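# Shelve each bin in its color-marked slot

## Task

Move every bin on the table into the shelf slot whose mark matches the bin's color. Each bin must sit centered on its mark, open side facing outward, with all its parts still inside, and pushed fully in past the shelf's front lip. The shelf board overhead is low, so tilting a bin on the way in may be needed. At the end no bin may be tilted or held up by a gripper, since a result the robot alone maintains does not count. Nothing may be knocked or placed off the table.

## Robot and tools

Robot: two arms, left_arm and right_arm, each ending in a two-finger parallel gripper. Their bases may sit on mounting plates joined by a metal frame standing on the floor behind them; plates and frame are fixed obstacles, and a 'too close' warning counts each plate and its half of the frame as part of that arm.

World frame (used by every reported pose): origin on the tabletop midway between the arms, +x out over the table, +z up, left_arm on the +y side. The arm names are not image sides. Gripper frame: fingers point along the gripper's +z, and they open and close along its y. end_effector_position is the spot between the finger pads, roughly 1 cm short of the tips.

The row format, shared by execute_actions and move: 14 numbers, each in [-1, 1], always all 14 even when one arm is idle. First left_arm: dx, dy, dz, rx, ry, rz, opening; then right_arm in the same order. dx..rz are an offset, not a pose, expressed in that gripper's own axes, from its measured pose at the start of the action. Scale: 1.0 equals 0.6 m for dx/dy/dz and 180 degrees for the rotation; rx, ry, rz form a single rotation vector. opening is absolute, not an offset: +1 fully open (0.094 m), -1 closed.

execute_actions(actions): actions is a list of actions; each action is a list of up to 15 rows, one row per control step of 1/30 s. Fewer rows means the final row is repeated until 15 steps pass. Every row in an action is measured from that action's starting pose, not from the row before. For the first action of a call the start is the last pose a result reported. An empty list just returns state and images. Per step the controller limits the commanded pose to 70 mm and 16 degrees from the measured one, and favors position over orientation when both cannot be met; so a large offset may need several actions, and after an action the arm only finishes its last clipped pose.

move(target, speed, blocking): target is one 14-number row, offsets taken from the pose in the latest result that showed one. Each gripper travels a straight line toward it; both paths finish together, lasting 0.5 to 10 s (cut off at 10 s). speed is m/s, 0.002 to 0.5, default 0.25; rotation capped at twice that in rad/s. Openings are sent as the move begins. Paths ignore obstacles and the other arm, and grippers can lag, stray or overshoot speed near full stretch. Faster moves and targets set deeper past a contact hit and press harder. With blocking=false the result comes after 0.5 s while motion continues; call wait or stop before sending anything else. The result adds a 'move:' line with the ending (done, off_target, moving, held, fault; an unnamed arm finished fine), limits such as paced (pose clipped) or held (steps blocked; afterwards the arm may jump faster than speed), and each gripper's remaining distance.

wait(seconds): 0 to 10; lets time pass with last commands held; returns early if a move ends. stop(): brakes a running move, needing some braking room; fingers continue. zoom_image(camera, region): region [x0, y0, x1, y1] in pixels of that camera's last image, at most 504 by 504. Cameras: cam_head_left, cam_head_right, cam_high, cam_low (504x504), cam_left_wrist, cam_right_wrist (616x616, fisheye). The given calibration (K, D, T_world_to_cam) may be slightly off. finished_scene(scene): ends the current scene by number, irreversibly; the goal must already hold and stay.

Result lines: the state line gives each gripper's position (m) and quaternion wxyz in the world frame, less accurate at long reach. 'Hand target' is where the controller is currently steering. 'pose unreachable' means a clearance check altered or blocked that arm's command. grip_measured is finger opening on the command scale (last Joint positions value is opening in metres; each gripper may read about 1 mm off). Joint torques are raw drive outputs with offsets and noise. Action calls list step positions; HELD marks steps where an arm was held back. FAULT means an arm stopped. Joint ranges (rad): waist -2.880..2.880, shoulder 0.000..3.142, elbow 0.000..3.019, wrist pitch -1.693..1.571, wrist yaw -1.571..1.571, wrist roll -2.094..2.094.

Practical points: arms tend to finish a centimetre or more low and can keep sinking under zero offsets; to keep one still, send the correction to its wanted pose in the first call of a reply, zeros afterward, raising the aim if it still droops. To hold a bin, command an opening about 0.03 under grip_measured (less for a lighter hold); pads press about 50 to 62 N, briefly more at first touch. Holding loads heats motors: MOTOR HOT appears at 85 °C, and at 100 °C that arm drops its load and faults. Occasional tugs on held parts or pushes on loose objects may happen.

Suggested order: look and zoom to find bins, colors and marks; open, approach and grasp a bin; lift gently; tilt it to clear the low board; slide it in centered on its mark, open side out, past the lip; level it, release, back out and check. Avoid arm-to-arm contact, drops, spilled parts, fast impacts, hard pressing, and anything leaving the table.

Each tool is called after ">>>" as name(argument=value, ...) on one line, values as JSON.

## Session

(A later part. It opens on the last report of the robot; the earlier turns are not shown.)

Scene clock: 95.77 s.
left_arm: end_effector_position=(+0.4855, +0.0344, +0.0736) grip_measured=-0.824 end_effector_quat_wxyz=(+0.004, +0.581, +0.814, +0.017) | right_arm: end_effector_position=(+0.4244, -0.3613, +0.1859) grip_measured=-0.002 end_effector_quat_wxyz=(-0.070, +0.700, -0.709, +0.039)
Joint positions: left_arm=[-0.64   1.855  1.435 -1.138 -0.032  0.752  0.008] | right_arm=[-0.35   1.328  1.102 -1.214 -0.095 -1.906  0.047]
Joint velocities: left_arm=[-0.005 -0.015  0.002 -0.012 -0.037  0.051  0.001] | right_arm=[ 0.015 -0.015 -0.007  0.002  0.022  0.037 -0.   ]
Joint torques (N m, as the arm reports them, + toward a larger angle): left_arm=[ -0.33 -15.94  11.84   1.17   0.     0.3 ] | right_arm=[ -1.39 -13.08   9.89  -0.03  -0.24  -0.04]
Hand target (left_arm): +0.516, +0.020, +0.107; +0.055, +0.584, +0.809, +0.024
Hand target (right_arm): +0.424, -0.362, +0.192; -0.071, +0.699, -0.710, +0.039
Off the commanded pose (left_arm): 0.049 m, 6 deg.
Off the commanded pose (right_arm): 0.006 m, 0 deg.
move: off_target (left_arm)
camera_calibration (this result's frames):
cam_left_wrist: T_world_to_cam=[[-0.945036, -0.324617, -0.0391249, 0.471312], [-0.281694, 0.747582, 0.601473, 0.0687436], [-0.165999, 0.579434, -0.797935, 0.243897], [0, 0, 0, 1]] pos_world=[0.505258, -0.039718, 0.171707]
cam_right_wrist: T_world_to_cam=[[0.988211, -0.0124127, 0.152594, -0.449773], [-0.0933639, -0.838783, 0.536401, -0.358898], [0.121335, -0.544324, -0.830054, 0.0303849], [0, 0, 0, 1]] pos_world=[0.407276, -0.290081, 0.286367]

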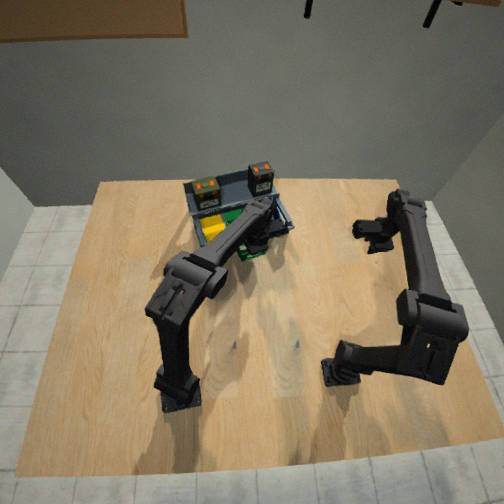

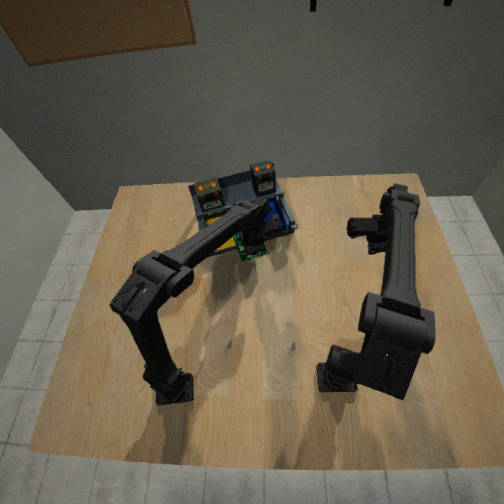

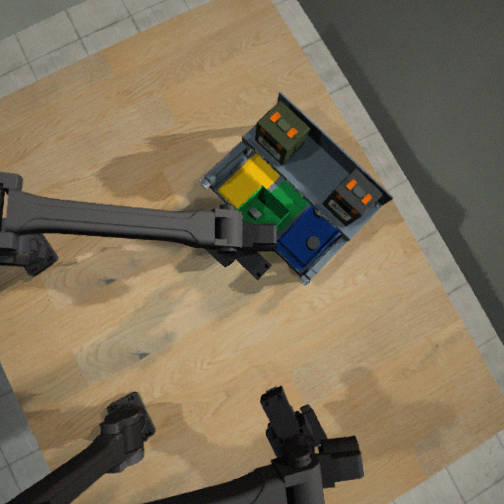

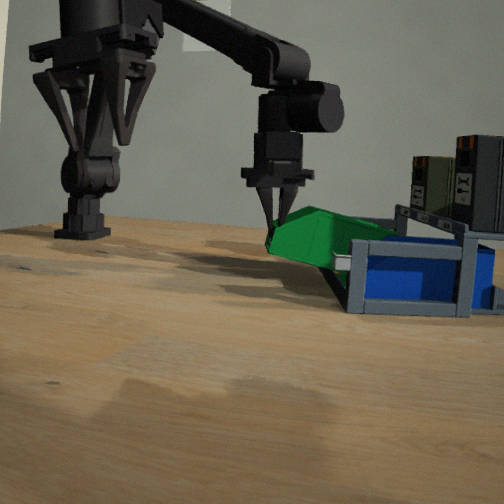

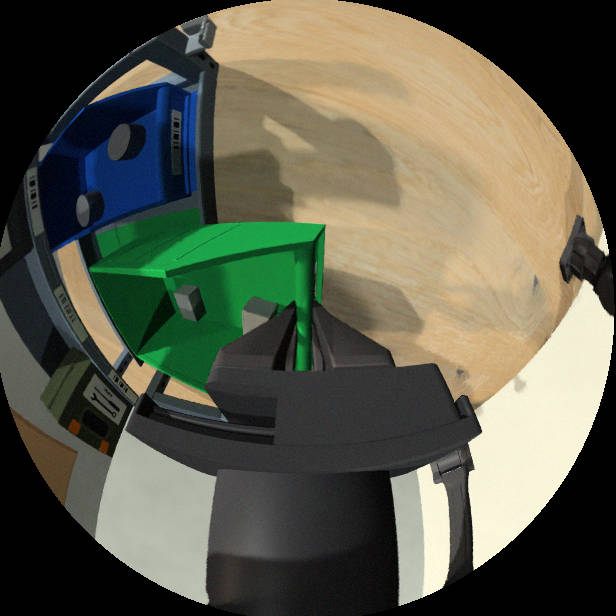

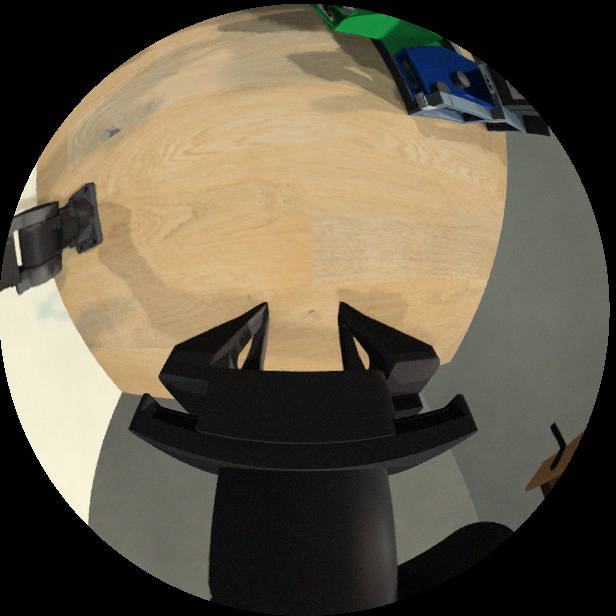

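Needs ~10 mm toward blue.

>>> execute_actions(actions=[[[-0.046,0.08,-0.04,-0.024,-0.026,0.008,-1,0,0,-0.01,0,0,0,0]],[[-0.04,0.08,-0.035,-0.022,-0.022,0.003,-1,0,0,-0.01,0,0,0,0]],[[-0.034,0.078,-0.038,-0.02,-0.02,0.003,-1,0,0,-0.01,0,0,0,0]]])

>>> zoom_image(camera="cam_high", region=[190,150,370,310])

Scene clock: 101.73 s.
left_arm: end_effector_position=(+0.5503, +0.0466, +0.0615) grip_measured=-0.824 end_effector_quat_wxyz=(+0.023, +0.589, +0.807, +0.017) | right_arm: end_effector_position=(+0.4244, -0.3613, +0.1859) grip_measured=-0.002 end_effector_quat_wxyz=(-0.070, +0.700, -0.709, +0.039)
Joint positions: left_arm=[-0.568  1.972  1.58  -1.127 -0.023  0.845  0.008] | right_arm=[-0.35   1.328  1.102 -1.214 -0.095 -1.906  0.047]
Joint velocities: left_arm=[ 0.005  0.015  0.002 -0.002 -0.007 -0.037 -0.002] | right_arm=[-0.015  0.015  0.002  0.002  0.007 -0.051 -0.   ]
Joint torques (N m, as the arm reports them, + toward a larger angle): left_arm=[ -1.04 -16.63  11.51   0.67   0.12   0.28] | right_arm=[ -1.4  -13.1    9.9   -0.04  -0.24  -0.06]
Hand target (left_arm): +0.575, +0.038, +0.089; +0.059, +0.592, +0.803, +0.024
Hand target (right_arm): +0.424, -0.362, +0.192; -0.070, +0.700, -0.709, +0.039
Off the commanded pose (left_arm): 0.039 m, 4 deg.
Off the commanded pose (right_arm): 0.006 m, 0 deg.
Step readings (end_effector_position; steps 1 to 15: 1st action; 16 to 30: 2nd action; 31 to 45: 3rd action):
0: left_arm (+0.4855, +0.0344, +0.0736) | right_arm (+0.4244, -0.3613, +0.1859)
1: left_arm (+0.4864, +0.0345, +0.0734) | right_arm (+0.4244, -0.3613, +0.1859)
2: left_arm (+0.4890, +0.0338, +0.0734) | right_arm (+0.4244, -0.3613, +0.1859)
4: left_arm (+0.4967, +0.0332, +0.0722) | right_arm (+0.4244, -0.3613, +0.1859)
8: left_arm (+0.5056, +0.0364, +0.0679) | right_arm (+0.4244, -0.3613, +0.1859)
15: left_arm (+0.5065, +0.0376, +0.0678) | right_arm (+0.4244, -0.3613, +0.1859)
16: left_arm (+0.5076, +0.0377, +0.0675) | right_arm (+0.4244, -0.3613, +0.1859)
17: left_arm (+0.5103, +0.0372, +0.0673) | right_arm (+0.4244, -0.3613, +0.1859)
19: left_arm (+0.5182, +0.0369, +0.0663) | right_arm (+0.4244, -0.3613, +0.1859)
23: left_arm (+0.5272, +0.0406, +0.0633) | right_arm (+0.4244, -0.3613, +0.1859)
30: left_arm (+0.5279, +0.0417, +0.0628) | right_arm (+0.4244, -0.3613, +0.1859)
31: left_arm (+0.5292, +0.0420, +0.0629) | right_arm (+0.4244, -0.3613, +0.1859)
32: left_arm (+0.5320, +0.0412, +0.0632) | right_arm (+0.4244, -0.3613, +0.1859)
34: left_arm (+0.5402, +0.0411, +0.0632) | right_arm (+0.4244, -0.3613, +0.1859)
38: left_arm (+0.5496, +0.0450, +0.0622) | right_arm (+0.4244, -0.3613, +0.1859)
45: end_effector_position above
camera_calibration (this result's frames):
cam_left_wrist: T_world_to_cam=[[-0.950174, -0.305619, -0.0613705, 0.53934], [-0.283795, 0.766673, 0.57591, 0.0869441], [-0.128958, 0.564632, -0.815206, 0.219309], [0, 0, 0, 1]] pos_world=[0.565423, -0.0256537, 0.161809]
cam_right_wrist: T_world_to_cam=[[0.988211, -0.0124127, 0.152594, -0.449773], [-0.0933639, -0.838783, 0.536401, -0.358898], [0.121335, -0.544324, -0.830054, 0.0303849], [0, 0, 0, 1]] pos_world=[0.407276, -0.290081, 0.286367]

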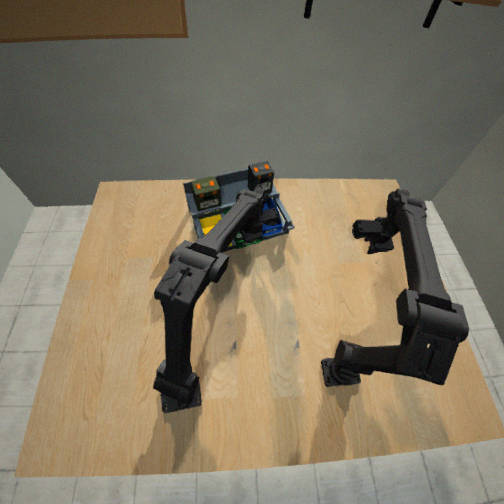

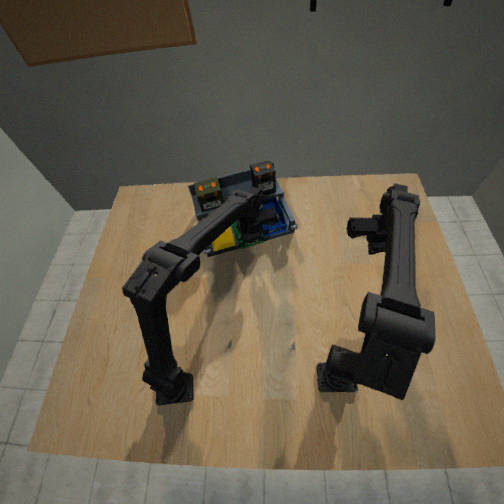

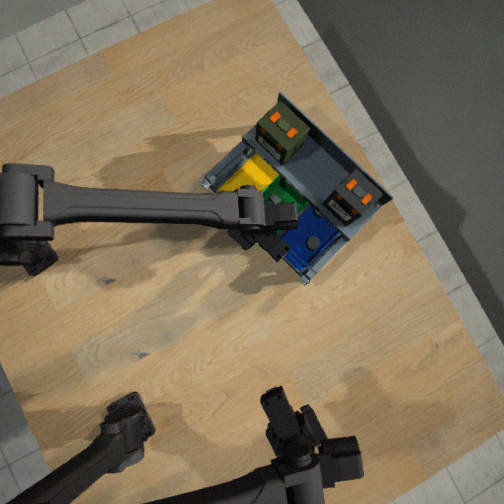

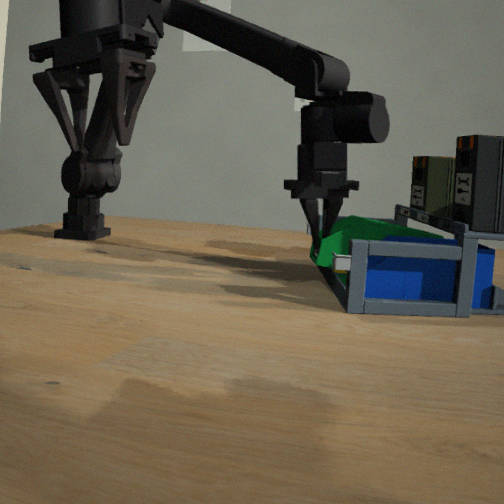

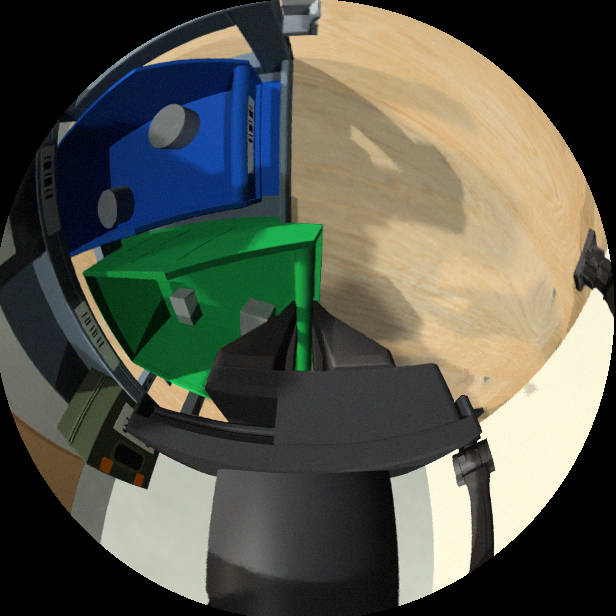

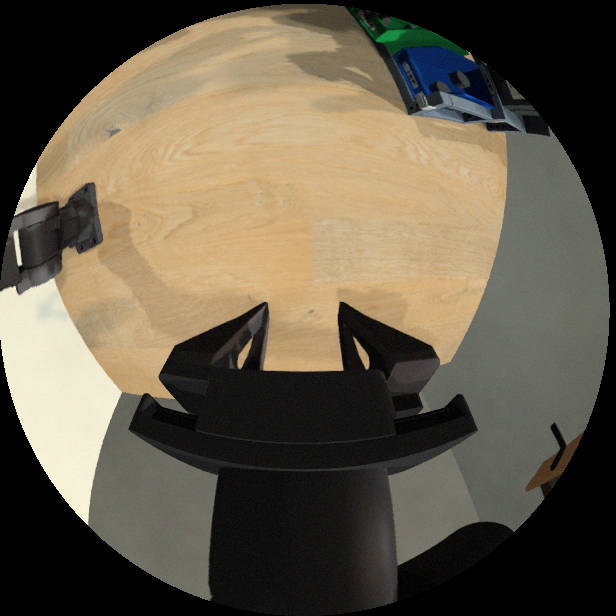

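Region (190, 150, 370, 310) of cam_high's 504x504 image, scaled by 2.800, with more detail than that image has.

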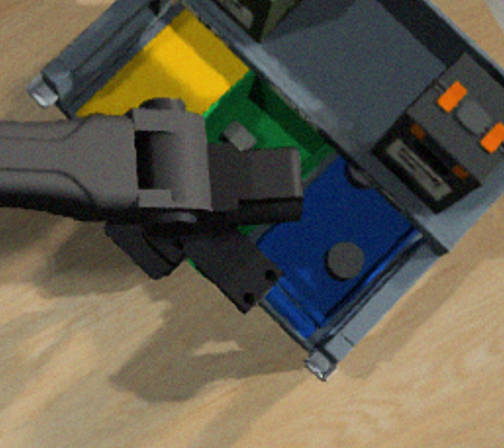

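>>> execute_actions(actions=[[[-0.033,0.075,-0.03,-0.018,-0.016,0.002,-1,0,0,-0.01,0,0,0,0]],[[-0.031,0.07,-0.03,-0.018,-0.016,0.002,-1,0,0,-0.01,0,0,0,0]],[[-0.028,0.042,-0.015,-0.015,-0.014,0,-1,0,0,-0.01,0,0,0,0]]])

Scene clock: 107.30 s.
left_arm: end_effector_position=(+0.5920, +0.0492, +0.0461) grip_measured=-0.824 end_effector_quat_wxyz=(+0.033, +0.591, +0.806, +0.019) | right_arm: end_effector_position=(+0.4244, -0.3613, +0.1859) grip_measured=-0.002 end_effector_quat_wxyz=(-0.070, +0.700, -0.709, +0.039)
Joint positions: left_arm=[-0.537  2.068  1.694 -1.124 -0.022  0.879  0.008] | right_arm=[-0.35   1.328  1.102 -1.214 -0.095 -1.906  0.047]
Joint velocities: left_arm=[ 0.005 -0.005 -0.007  0.002  0.007  0.007  0.001] | right_arm=[-0.015 -0.015  0.007 -0.007 -0.051 -0.022  0.001]
Joint torques (N m, as the arm reports them, + toward a larger angle): left_arm=[ -1.38 -17.61  11.16   1.4    0.16   0.17] | right_arm=[ -1.4  -13.08   9.9   -0.02  -0.24  -0.06]
Hand target (left_arm): +0.618, +0.042, +0.066; +0.069, +0.590, +0.804, +0.027
Hand target (right_arm): +0.424, -0.362, +0.192; -0.070, +0.700, -0.709, +0.039
Off the commanded pose (left_arm): 0.035 m, 4 deg.
Off the commanded pose (right_arm): 0.006 m, 0 deg.
Step readings (end_effector_position; steps 1 to 15: 1st action; 16 to 30: 2nd action; 31 to 45: 3rd action):
0: left_arm (+0.5503, +0.0466, +0.0615) | right_arm (+0.4244, -0.3613, +0.1859)
1: left_arm (+0.5515, +0.0465, +0.0613) | right_arm (+0.4244, -0.3613, +0.1859)
2: left_arm (+0.5549, +0.0455, +0.0615) | right_arm (+0.4244, -0.3613, +0.1859)
4: left_arm (+0.5638, +0.0447, +0.0605) | right_arm (+0.4244, -0.3613, +0.1859)
8: left_arm (+0.5724, +0.0473, +0.0571) | right_arm (+0.4244, -0.3613, +0.1859)
15: left_arm (+0.5729, +0.0484, +0.0566) | right_arm (+0.4244, -0.3613, +0.1859)
16: left_arm (+0.5742, +0.0483, +0.0567) | right_arm (+0.4244, -0.3613, +0.1859)
17: left_arm (+0.5770, +0.0474, +0.0570) | right_arm (+0.4244, -0.3613, +0.1859)
19: left_arm (+0.5846, +0.0465, +0.0566) | right_arm (+0.4244, -0.3613, +0.1859)
23: left_arm (+0.5916, +0.0486, +0.0543) | right_arm (+0.4244, -0.3613, +0.1859)
30: left_arm (+0.5918, +0.0493, +0.0536) | right_arm (+0.4244, -0.3613, +0.1859)
31: left_arm (+0.5917, +0.0493, +0.0531) | right_arm (+0.4244, -0.3613, +0.1859)
32: left_arm (+0.5919, +0.0493, +0.0527) | right_arm (+0.4244, -0.3613, +0.1859)
34: left_arm (+0.5921, +0.0492, +0.0508) | right_arm (+0.4244, -0.3613, +0.1859)
38: left_arm (+0.5919, +0.0493, +0.0466) | right_arm (+0.4244, -0.3613, +0.1859)
45: end_effector_position above
camera_calibration (this result's frames):
cam_left_wrist: T_world_to_cam=[[-0.950049, -0.302458, -0.0769798, 0.579302], [-0.291414, 0.771371, 0.565742, 0.1104], [-0.111733, 0.559915, -0.820981, 0.200983], [0, 0, 0, 1]] pos_world=[0.604994, -0.0224784, 0.147141]
cam_right_wrist: T_world_to_cam=[[0.988211, -0.0124127, 0.152594, -0.449773], [-0.0933639, -0.838783, 0.536401, -0.358898], [0.121335, -0.544324, -0.830054, 0.0303849], [0, 0, 0, 1]] pos_world=[0.407276, -0.290081, 0.286367]

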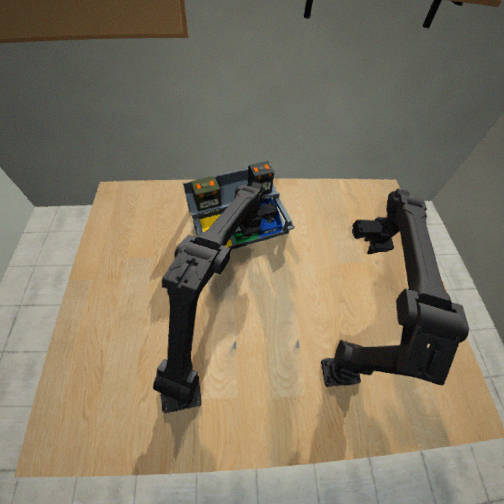

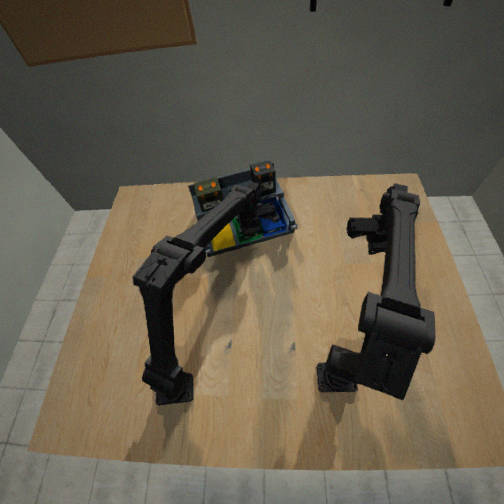

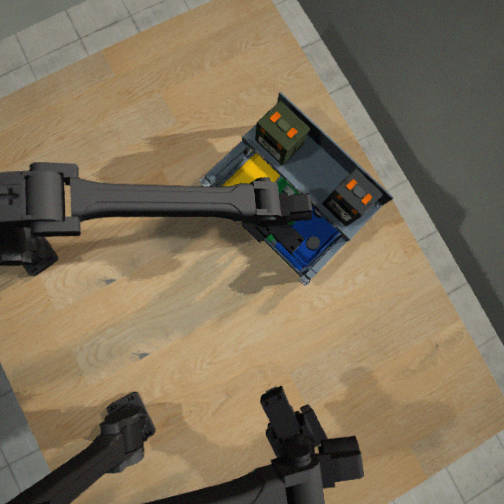

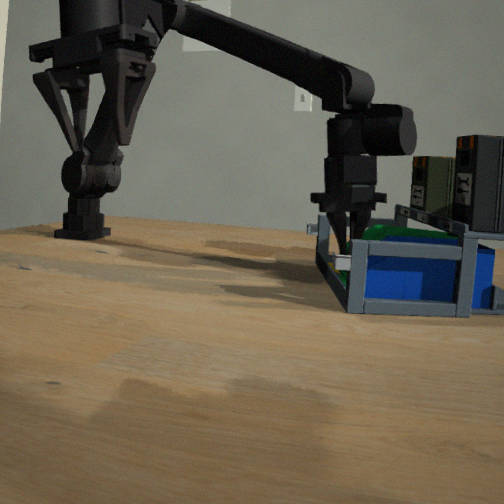

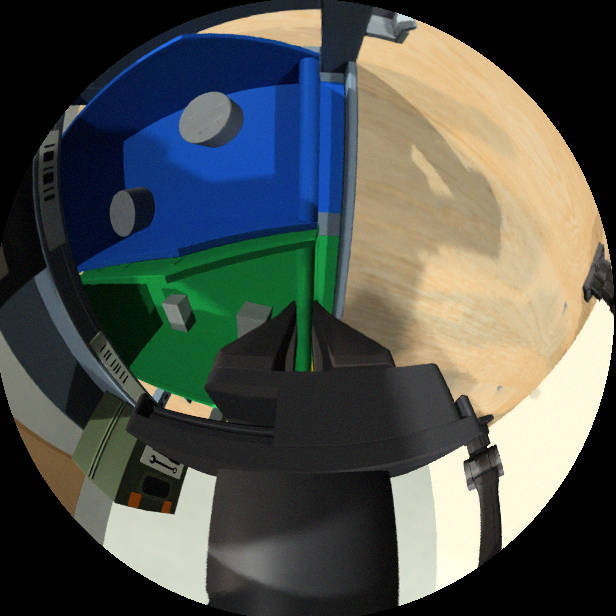

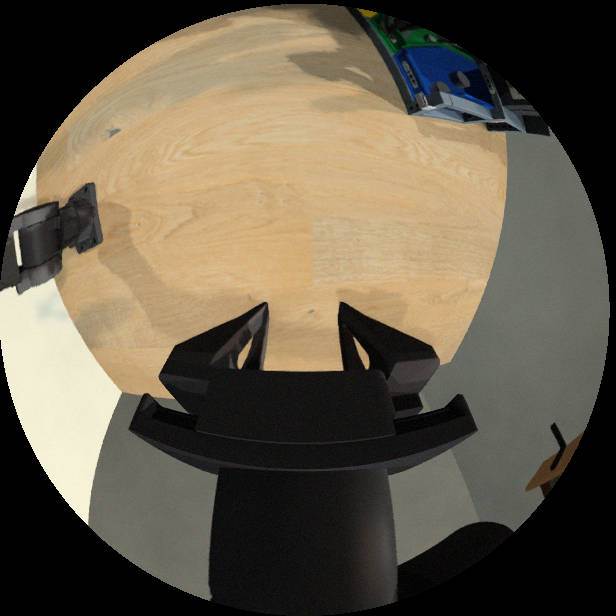

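>>> execute_actions(actions=[[[0.018,0.005,-0.004,0,0.004,-0.004,-1,0,0,-0.01,0,0,0,0]]])

Scene clock: 111.07 s.
left_arm: end_effector_position=(+0.5889, +0.0524, +0.0423) grip_measured=-0.824 end_effector_quat_wxyz=(+0.027, +0.591, +0.806, +0.022) | right_arm: end_effector_position=(+0.4244, -0.3613, +0.1859) grip_measured=-0.002 end_effector_quat_wxyz=(-0.070, +0.700, -0.709, +0.039)
Joint positions: left_arm=[-0.537  2.068  1.684 -1.124 -0.031  0.88   0.008] | right_arm=[-0.35   1.328  1.102 -1.214 -0.095 -1.906  0.047]
Joint velocities: left_arm=[ 0.005 -0.005 -0.022 -0.012 -0.007  0.007 -0.   ] | right_arm=[-0.015 -0.005  0.017  0.007 -0.007  0.081  0.001]
Joint torques (N m, as the arm reports them, + toward a larger angle): left_arm=[ -0.11 -18.22   7.08   0.17   0.02   0.09] | right_arm=[ -1.4  -13.08   9.9   -0.02  -0.24  -0.07]
Hand target (left_arm): +0.591, +0.060, +0.048; +0.028, +0.585, +0.810, +0.023
Hand target (right_arm): +0.424, -0.362, +0.192; -0.070, +0.700, -0.709, +0.039
Off the commanded pose (left_arm): 0.010 m, 1 deg.
Off the commanded pose (right_arm): 0.006 m, 0 deg.
Step readings (end_effector_position):
0: left_arm (+0.5920, +0.0492, +0.0461) | right_arm (+0.4244, -0.3613, +0.1859)
1: left_arm (+0.5917, +0.0498, +0.0457) | right_arm (+0.4244, -0.3613, +0.1859)
2: left_arm (+0.5913, +0.0504, +0.0451) | right_arm (+0.4244, -0.3613, +0.1859)
4: left_arm (+0.5901, +0.0513, +0.0437) | right_arm (+0.4244, -0.3613, +0.1859)
8: left_arm (+0.5891, +0.0523, +0.0425) | right_arm (+0.4244, -0.3613, +0.1859)
15: end_effector_position above
camera_calibration (this result's frames):
cam_left_wrist: T_world_to_cam=[[-0.950457, -0.30175, -0.0746885, 0.577179], [-0.288015, 0.764428, 0.576799, 0.107142], [-0.116955, 0.569735, -0.813464, 0.198032], [0, 0, 0, 1]] pos_world=[0.602603, -0.0205638, 0.142401]
cam_right_wrist: T_world_to_cam=[[0.988211, -0.0124127, 0.152594, -0.449773], [-0.0933639, -0.838783, 0.536401, -0.358898], [0.121335, -0.544324, -0.830054, 0.0303849], [0, 0, 0, 1]] pos_world=[0.407276, -0.290081, 0.286367]

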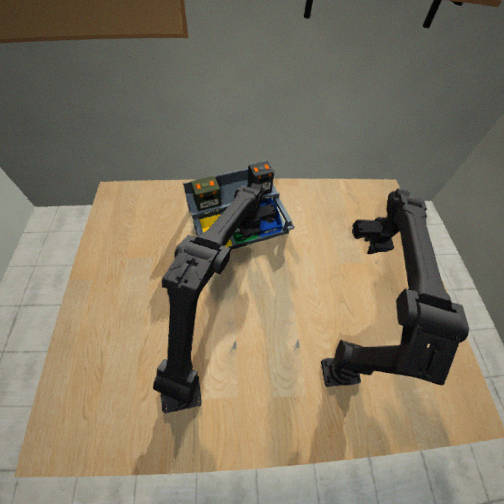

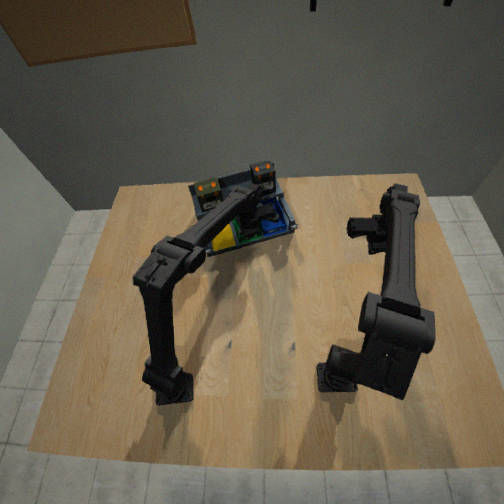

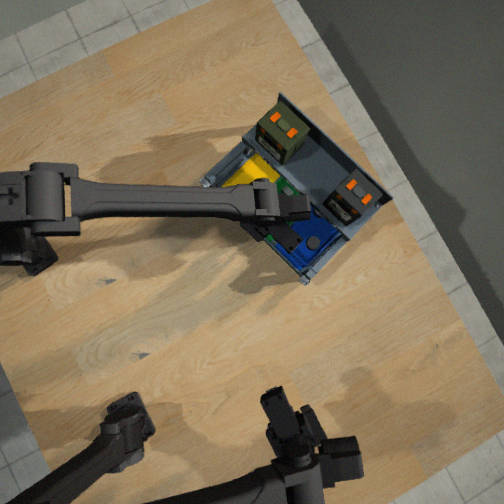

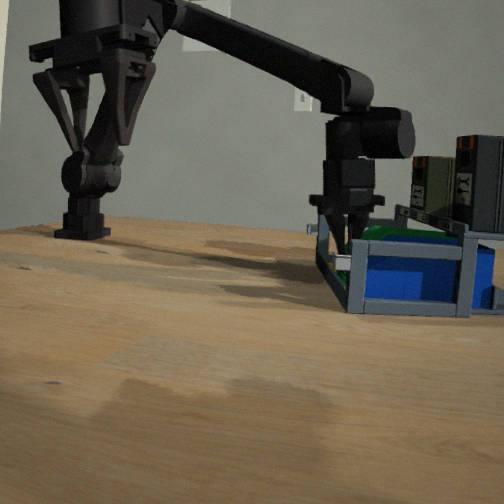

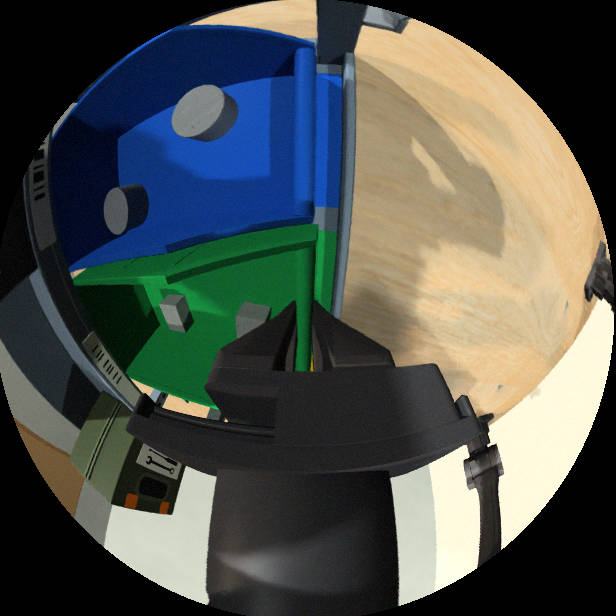

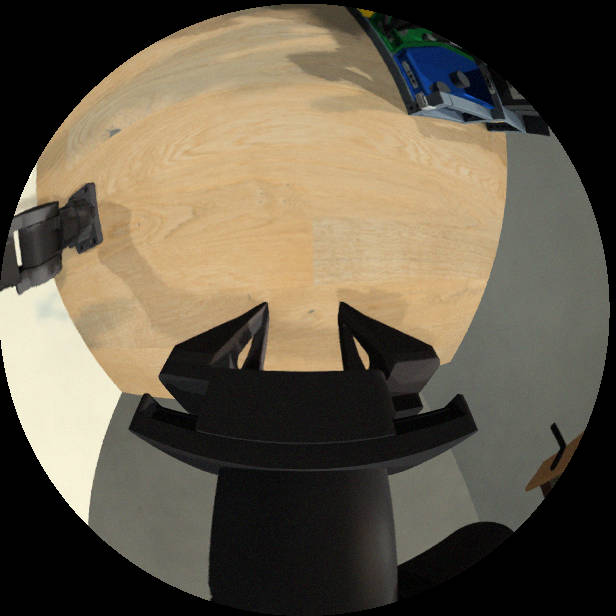

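>>> execute_actions(actions=[[[0.016,0.022,-0.006,-0.004,0,-0.004,-1,0,0,-0.01,0,0,0,0]],[[-0.008,0.012,-0.01,-0.006,-0.006,0,-0.55,0,0,-0.01,0,0,0,0]],[[-0.02,0.025,-0.09,-0.02,-0.018,0,-0.55,0,0,-0.01,0,0,0,0]],[[-0.015,0.015,-0.1,-0.018,-0.016,0,-0.55,0,0,-0.01,0,0,0,0]]])

>>> move(target=[0.2,-0.25,-0.1,0,0,0,-0.55,0,0,-0.01,0,0,0,0])

>>> zoom_image(camera="cam_high", region=[210,150,370,290])

Scene clock: 120.43 s.
left_arm: end_effector_position=(+0.5893, +0.0559, +0.1068) grip_measured=-0.552 end_effector_quat_wxyz=(+0.064, +0.590, +0.804, +0.033) | right_arm: end_effector_position=(+0.4244, -0.3613, +0.1859) grip_measured=-0.002 end_effector_quat_wxyz=(-0.070, +0.700, -0.709, +0.039)
Joint positions: left_arm=[-0.532  1.961  1.684 -1.152 -0.032  0.886  0.021] | right_arm=[-0.35   1.328  1.102 -1.214 -0.095 -1.906  0.047]
Joint velocities: left_arm=[-0.005  0.005 -0.007 -0.017 -0.095  0.022  0.   ] | right_arm=[-0.015 -0.015  0.007 -0.012  0.022  0.066  0.   ]
Joint torques (N m, as the arm reports them, + toward a larger angle): left_arm=[ -1.95 -18.46   9.77   0.07   0.12   0.09] | right_arm=[ -1.43 -13.11   9.9   -0.02  -0.24  -0.06]
Hand target (left_arm): +0.596, +0.050, +0.129; +0.081, +0.590, +0.803, +0.036
Hand target (right_arm): +0.424, -0.362, +0.192; -0.070, +0.700, -0.709, +0.039
Off the commanded pose (left_arm): 0.024 m, 2 deg.
Off the commanded pose (right_arm): 0.006 m, 0 deg.
Step readings (end_effector_position; steps 1 to 15: 1st action; 16 to 30: 2nd action; 31 to 45: 3rd action; 46 to 60: 4th action):
0: left_arm (+0.5889, +0.0524, +0.0423) | right_arm (+0.4244, -0.3613, +0.1859)
1: left_arm (+0.5891, +0.0528, +0.0423) | right_arm (+0.4244, -0.3613, +0.1859)
2: left_arm (+0.5893, +0.0532, +0.0423) | right_arm (+0.4244, -0.3613, +0.1859)
4: left_arm (+0.5897, +0.0542, +0.0423) | right_arm (+0.4244, -0.3613, +0.1859)
8: left_arm (+0.5903, +0.0557, +0.0423) | right_arm (+0.4244, -0.3613, +0.1859)
15: left_arm (+0.5903, +0.0557, +0.0423) | right_arm (+0.4244, -0.3613, +0.1859)
16: left_arm (+0.5902, +0.0556, +0.0423) | right_arm (+0.4244, -0.3613, +0.1859)
17: left_arm (+0.5902, +0.0556, +0.0423) | right_arm (+0.4244, -0.3613, +0.1859)
19: left_arm (+0.5902, +0.0556, +0.0423) | right_arm (+0.4244, -0.3613, +0.1859)
23: left_arm (+0.5902, +0.0556, +0.0423) | right_arm (+0.4244, -0.3613, +0.1859)
30: left_arm (+0.5902, +0.0556, +0.0423) | right_arm (+0.4244, -0.3613, +0.1859)
31: left_arm (+0.5902, +0.0556, +0.0433) | right_arm (+0.4244, -0.3613, +0.1859)
32: left_arm (+0.5900, +0.0556, +0.0444) | right_arm (+0.4244, -0.3613, +0.1859)
34: left_arm (+0.5903, +0.0554, +0.0495) | right_arm (+0.4244, -0.3613, +0.1859)
38: left_arm (+0.5915, +0.0550, +0.0623) | right_arm (+0.4244, -0.3613, +0.1859)
45: left_arm (+0.5918, +0.0549, +0.0681) | right_arm (+0.4244, -0.3613, +0.1859)
46: left_arm (+0.5913, +0.0551, +0.0694) | right_arm (+0.4244, -0.3613, +0.1859)
47: left_arm (+0.5902, +0.0555, +0.0714) | right_arm (+0.4244, -0.3613, +0.1859)
49: left_arm (+0.5893, +0.0559, +0.0791) | right_arm (+0.4244, -0.3613, +0.1859)
53: left_arm (+0.5896, +0.0558, +0.0983) | right_arm (+0.4244, -0.3613, +0.1859)
60: end_effector_position above
camera_calibration (this result's frames):
cam_left_wrist: T_world_to_cam=[[-0.943114, -0.303363, -0.136038, 0.585732], [-0.327787, 0.78001, 0.533048, 0.0946417], [-0.0555957, 0.547317, -0.835077, 0.215909], [0, 0, 0, 1]] pos_world=[0.595438, -0.0143028, 0.209534]
cam_right_wrist: T_world_to_cam=[[0.988211, -0.0124127, 0.152594, -0.449773], [-0.0933639, -0.838783, 0.536401, -0.358898], [0.121335, -0.544324, -0.830054, 0.0303849], [0, 0, 0, 1]] pos_world=[0.407276, -0.290081, 0.286367]

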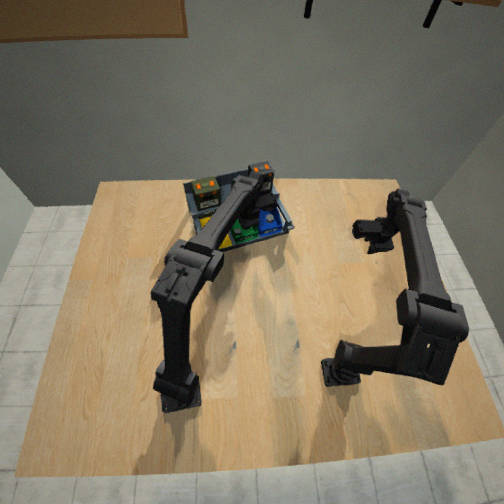

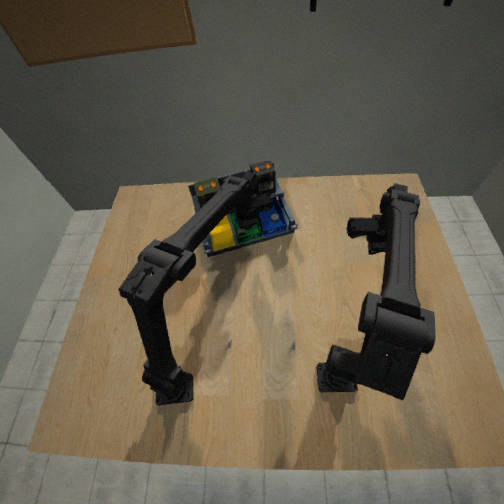

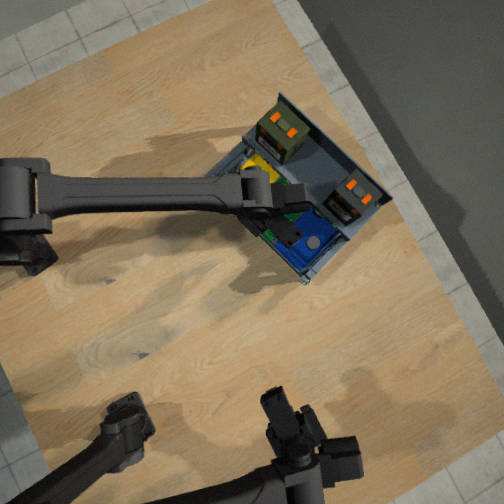

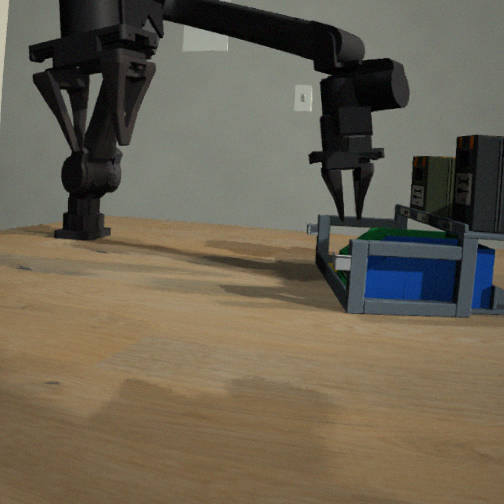

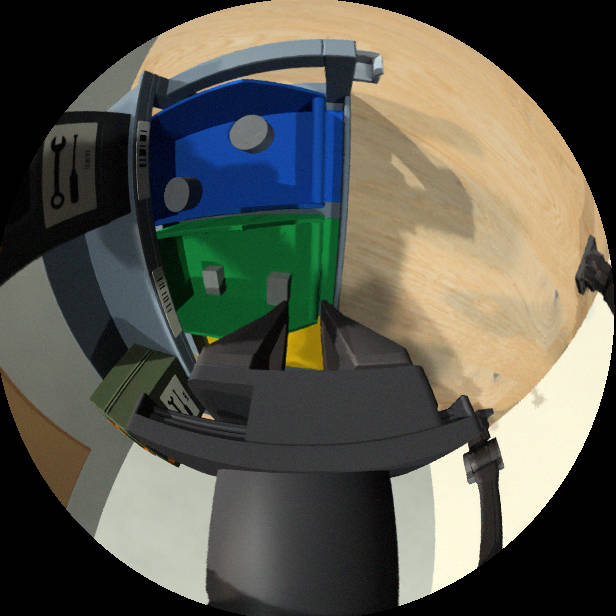

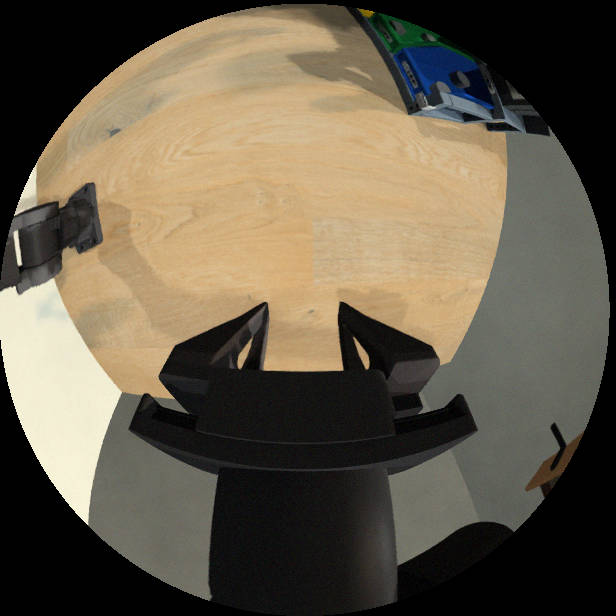

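Scene clock: 121.67 s.
left_arm: end_effector_position=(+0.3994, +0.1297, +0.1319) grip_measured=-0.552 end_effector_quat_wxyz=(+0.052, +0.592, +0.803, +0.030) | right_arm: end_effector_position=(+0.4244, -0.3613, +0.1859) grip_measured=-0.002 end_effector_quat_wxyz=(-0.070, +0.700, -0.709, +0.039)
Joint positions: left_arm=[-0.537  1.448  1.077 -1.085 -0.032  0.886  0.021] | right_arm=[-0.35   1.328  1.102 -1.214 -0.095 -1.906  0.047]
Joint velocities: left_arm=[-0.015 -0.005  0.002 -0.017 -0.022 -0.007 -0.   ] | right_arm=[-0.015 -0.015  0.012 -0.007 -0.007  0.051  0.001]
Joint torques (N m, as the arm reports them, + toward a larger angle): left_arm=[ -1.52 -10.1    7.5    1.09  -0.05  -0.05] | right_arm=[ -1.41 -13.11   9.9   -0.03  -0.24  -0.06]
Hand target (left_arm): +0.403, +0.125, +0.138; +0.065, +0.590, +0.804, +0.033
Hand target (right_arm): +0.424, -0.362, +0.192; -0.070, +0.700, -0.709, +0.039
Off the commanded pose (left_arm): 0.009 m, 2 deg.
Off the commanded pose (right_arm): 0.006 m, 0 deg.
move: done
camera_calibration (this result's frames):
cam_left_wrist: T_world_to_cam=[[-0.94772, -0.297416, -0.11563, 0.430809], [-0.310535, 0.776185, 0.548731, -0.0470477], [-0.0734509, 0.55595, -0.827964, 0.190954], [0, 0, 0, 1]] pos_world=[0.407702, 0.0584864, 0.233734]
cam_right_wrist: T_world_to_cam=[[0.988211, -0.0124127, 0.152594, -0.449773], [-0.0933639, -0.838783, 0.536401, -0.358898], [0.121335, -0.544324, -0.830054, 0.0303849], [0, 0, 0, 1]] pos_world=[0.407276, -0.290081, 0.286367]

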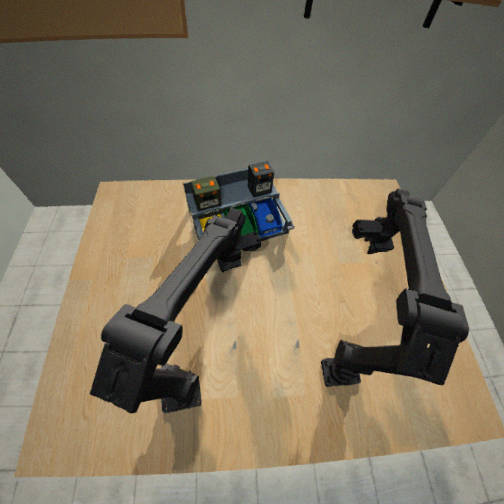

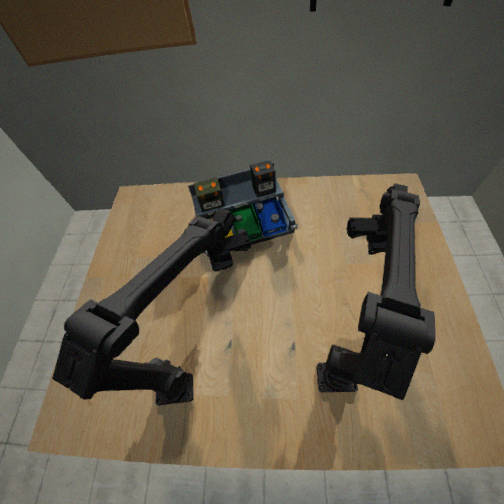

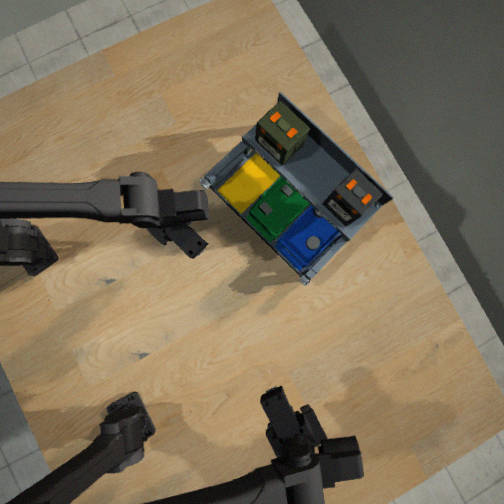

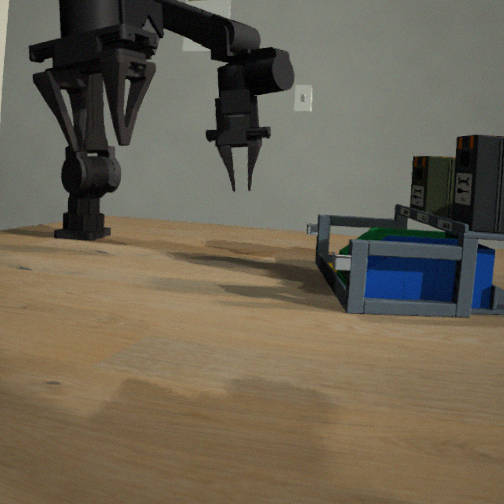

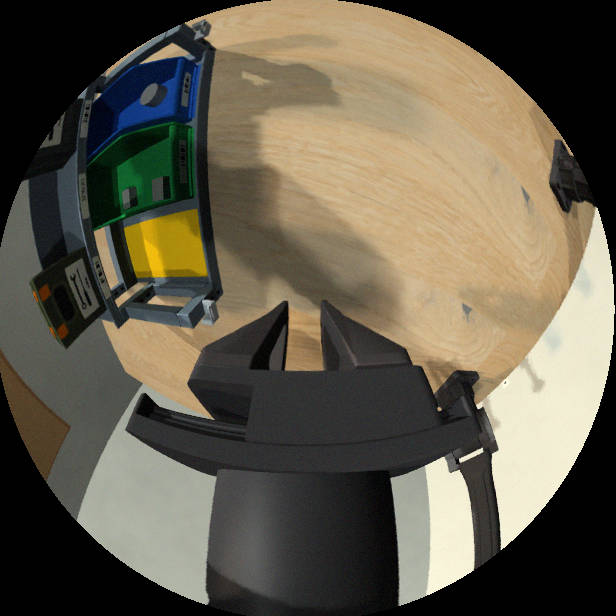

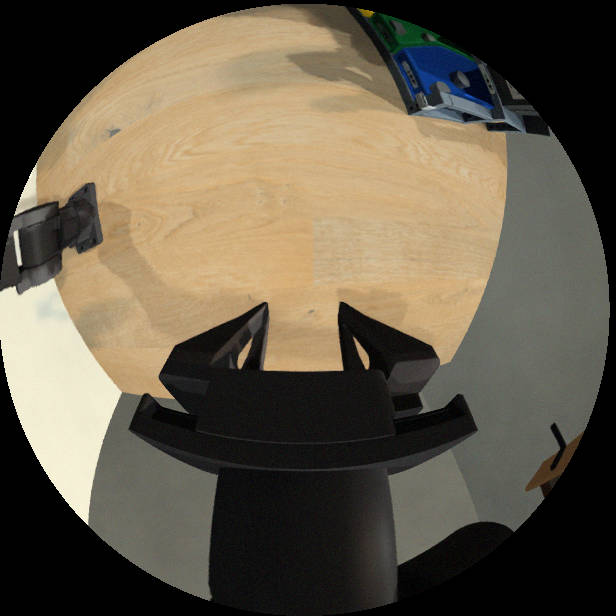

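Region (210, 150, 370, 290) of cam_high's 504x504 image, scaled by 3.150, with more detail than that image has; it fills the top 441 rows of this view, and the rest is white.

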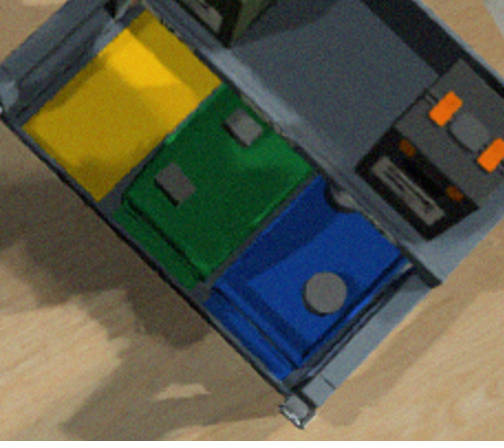

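>>> finished_scene(scene=2)

The scene is finished: the task was done.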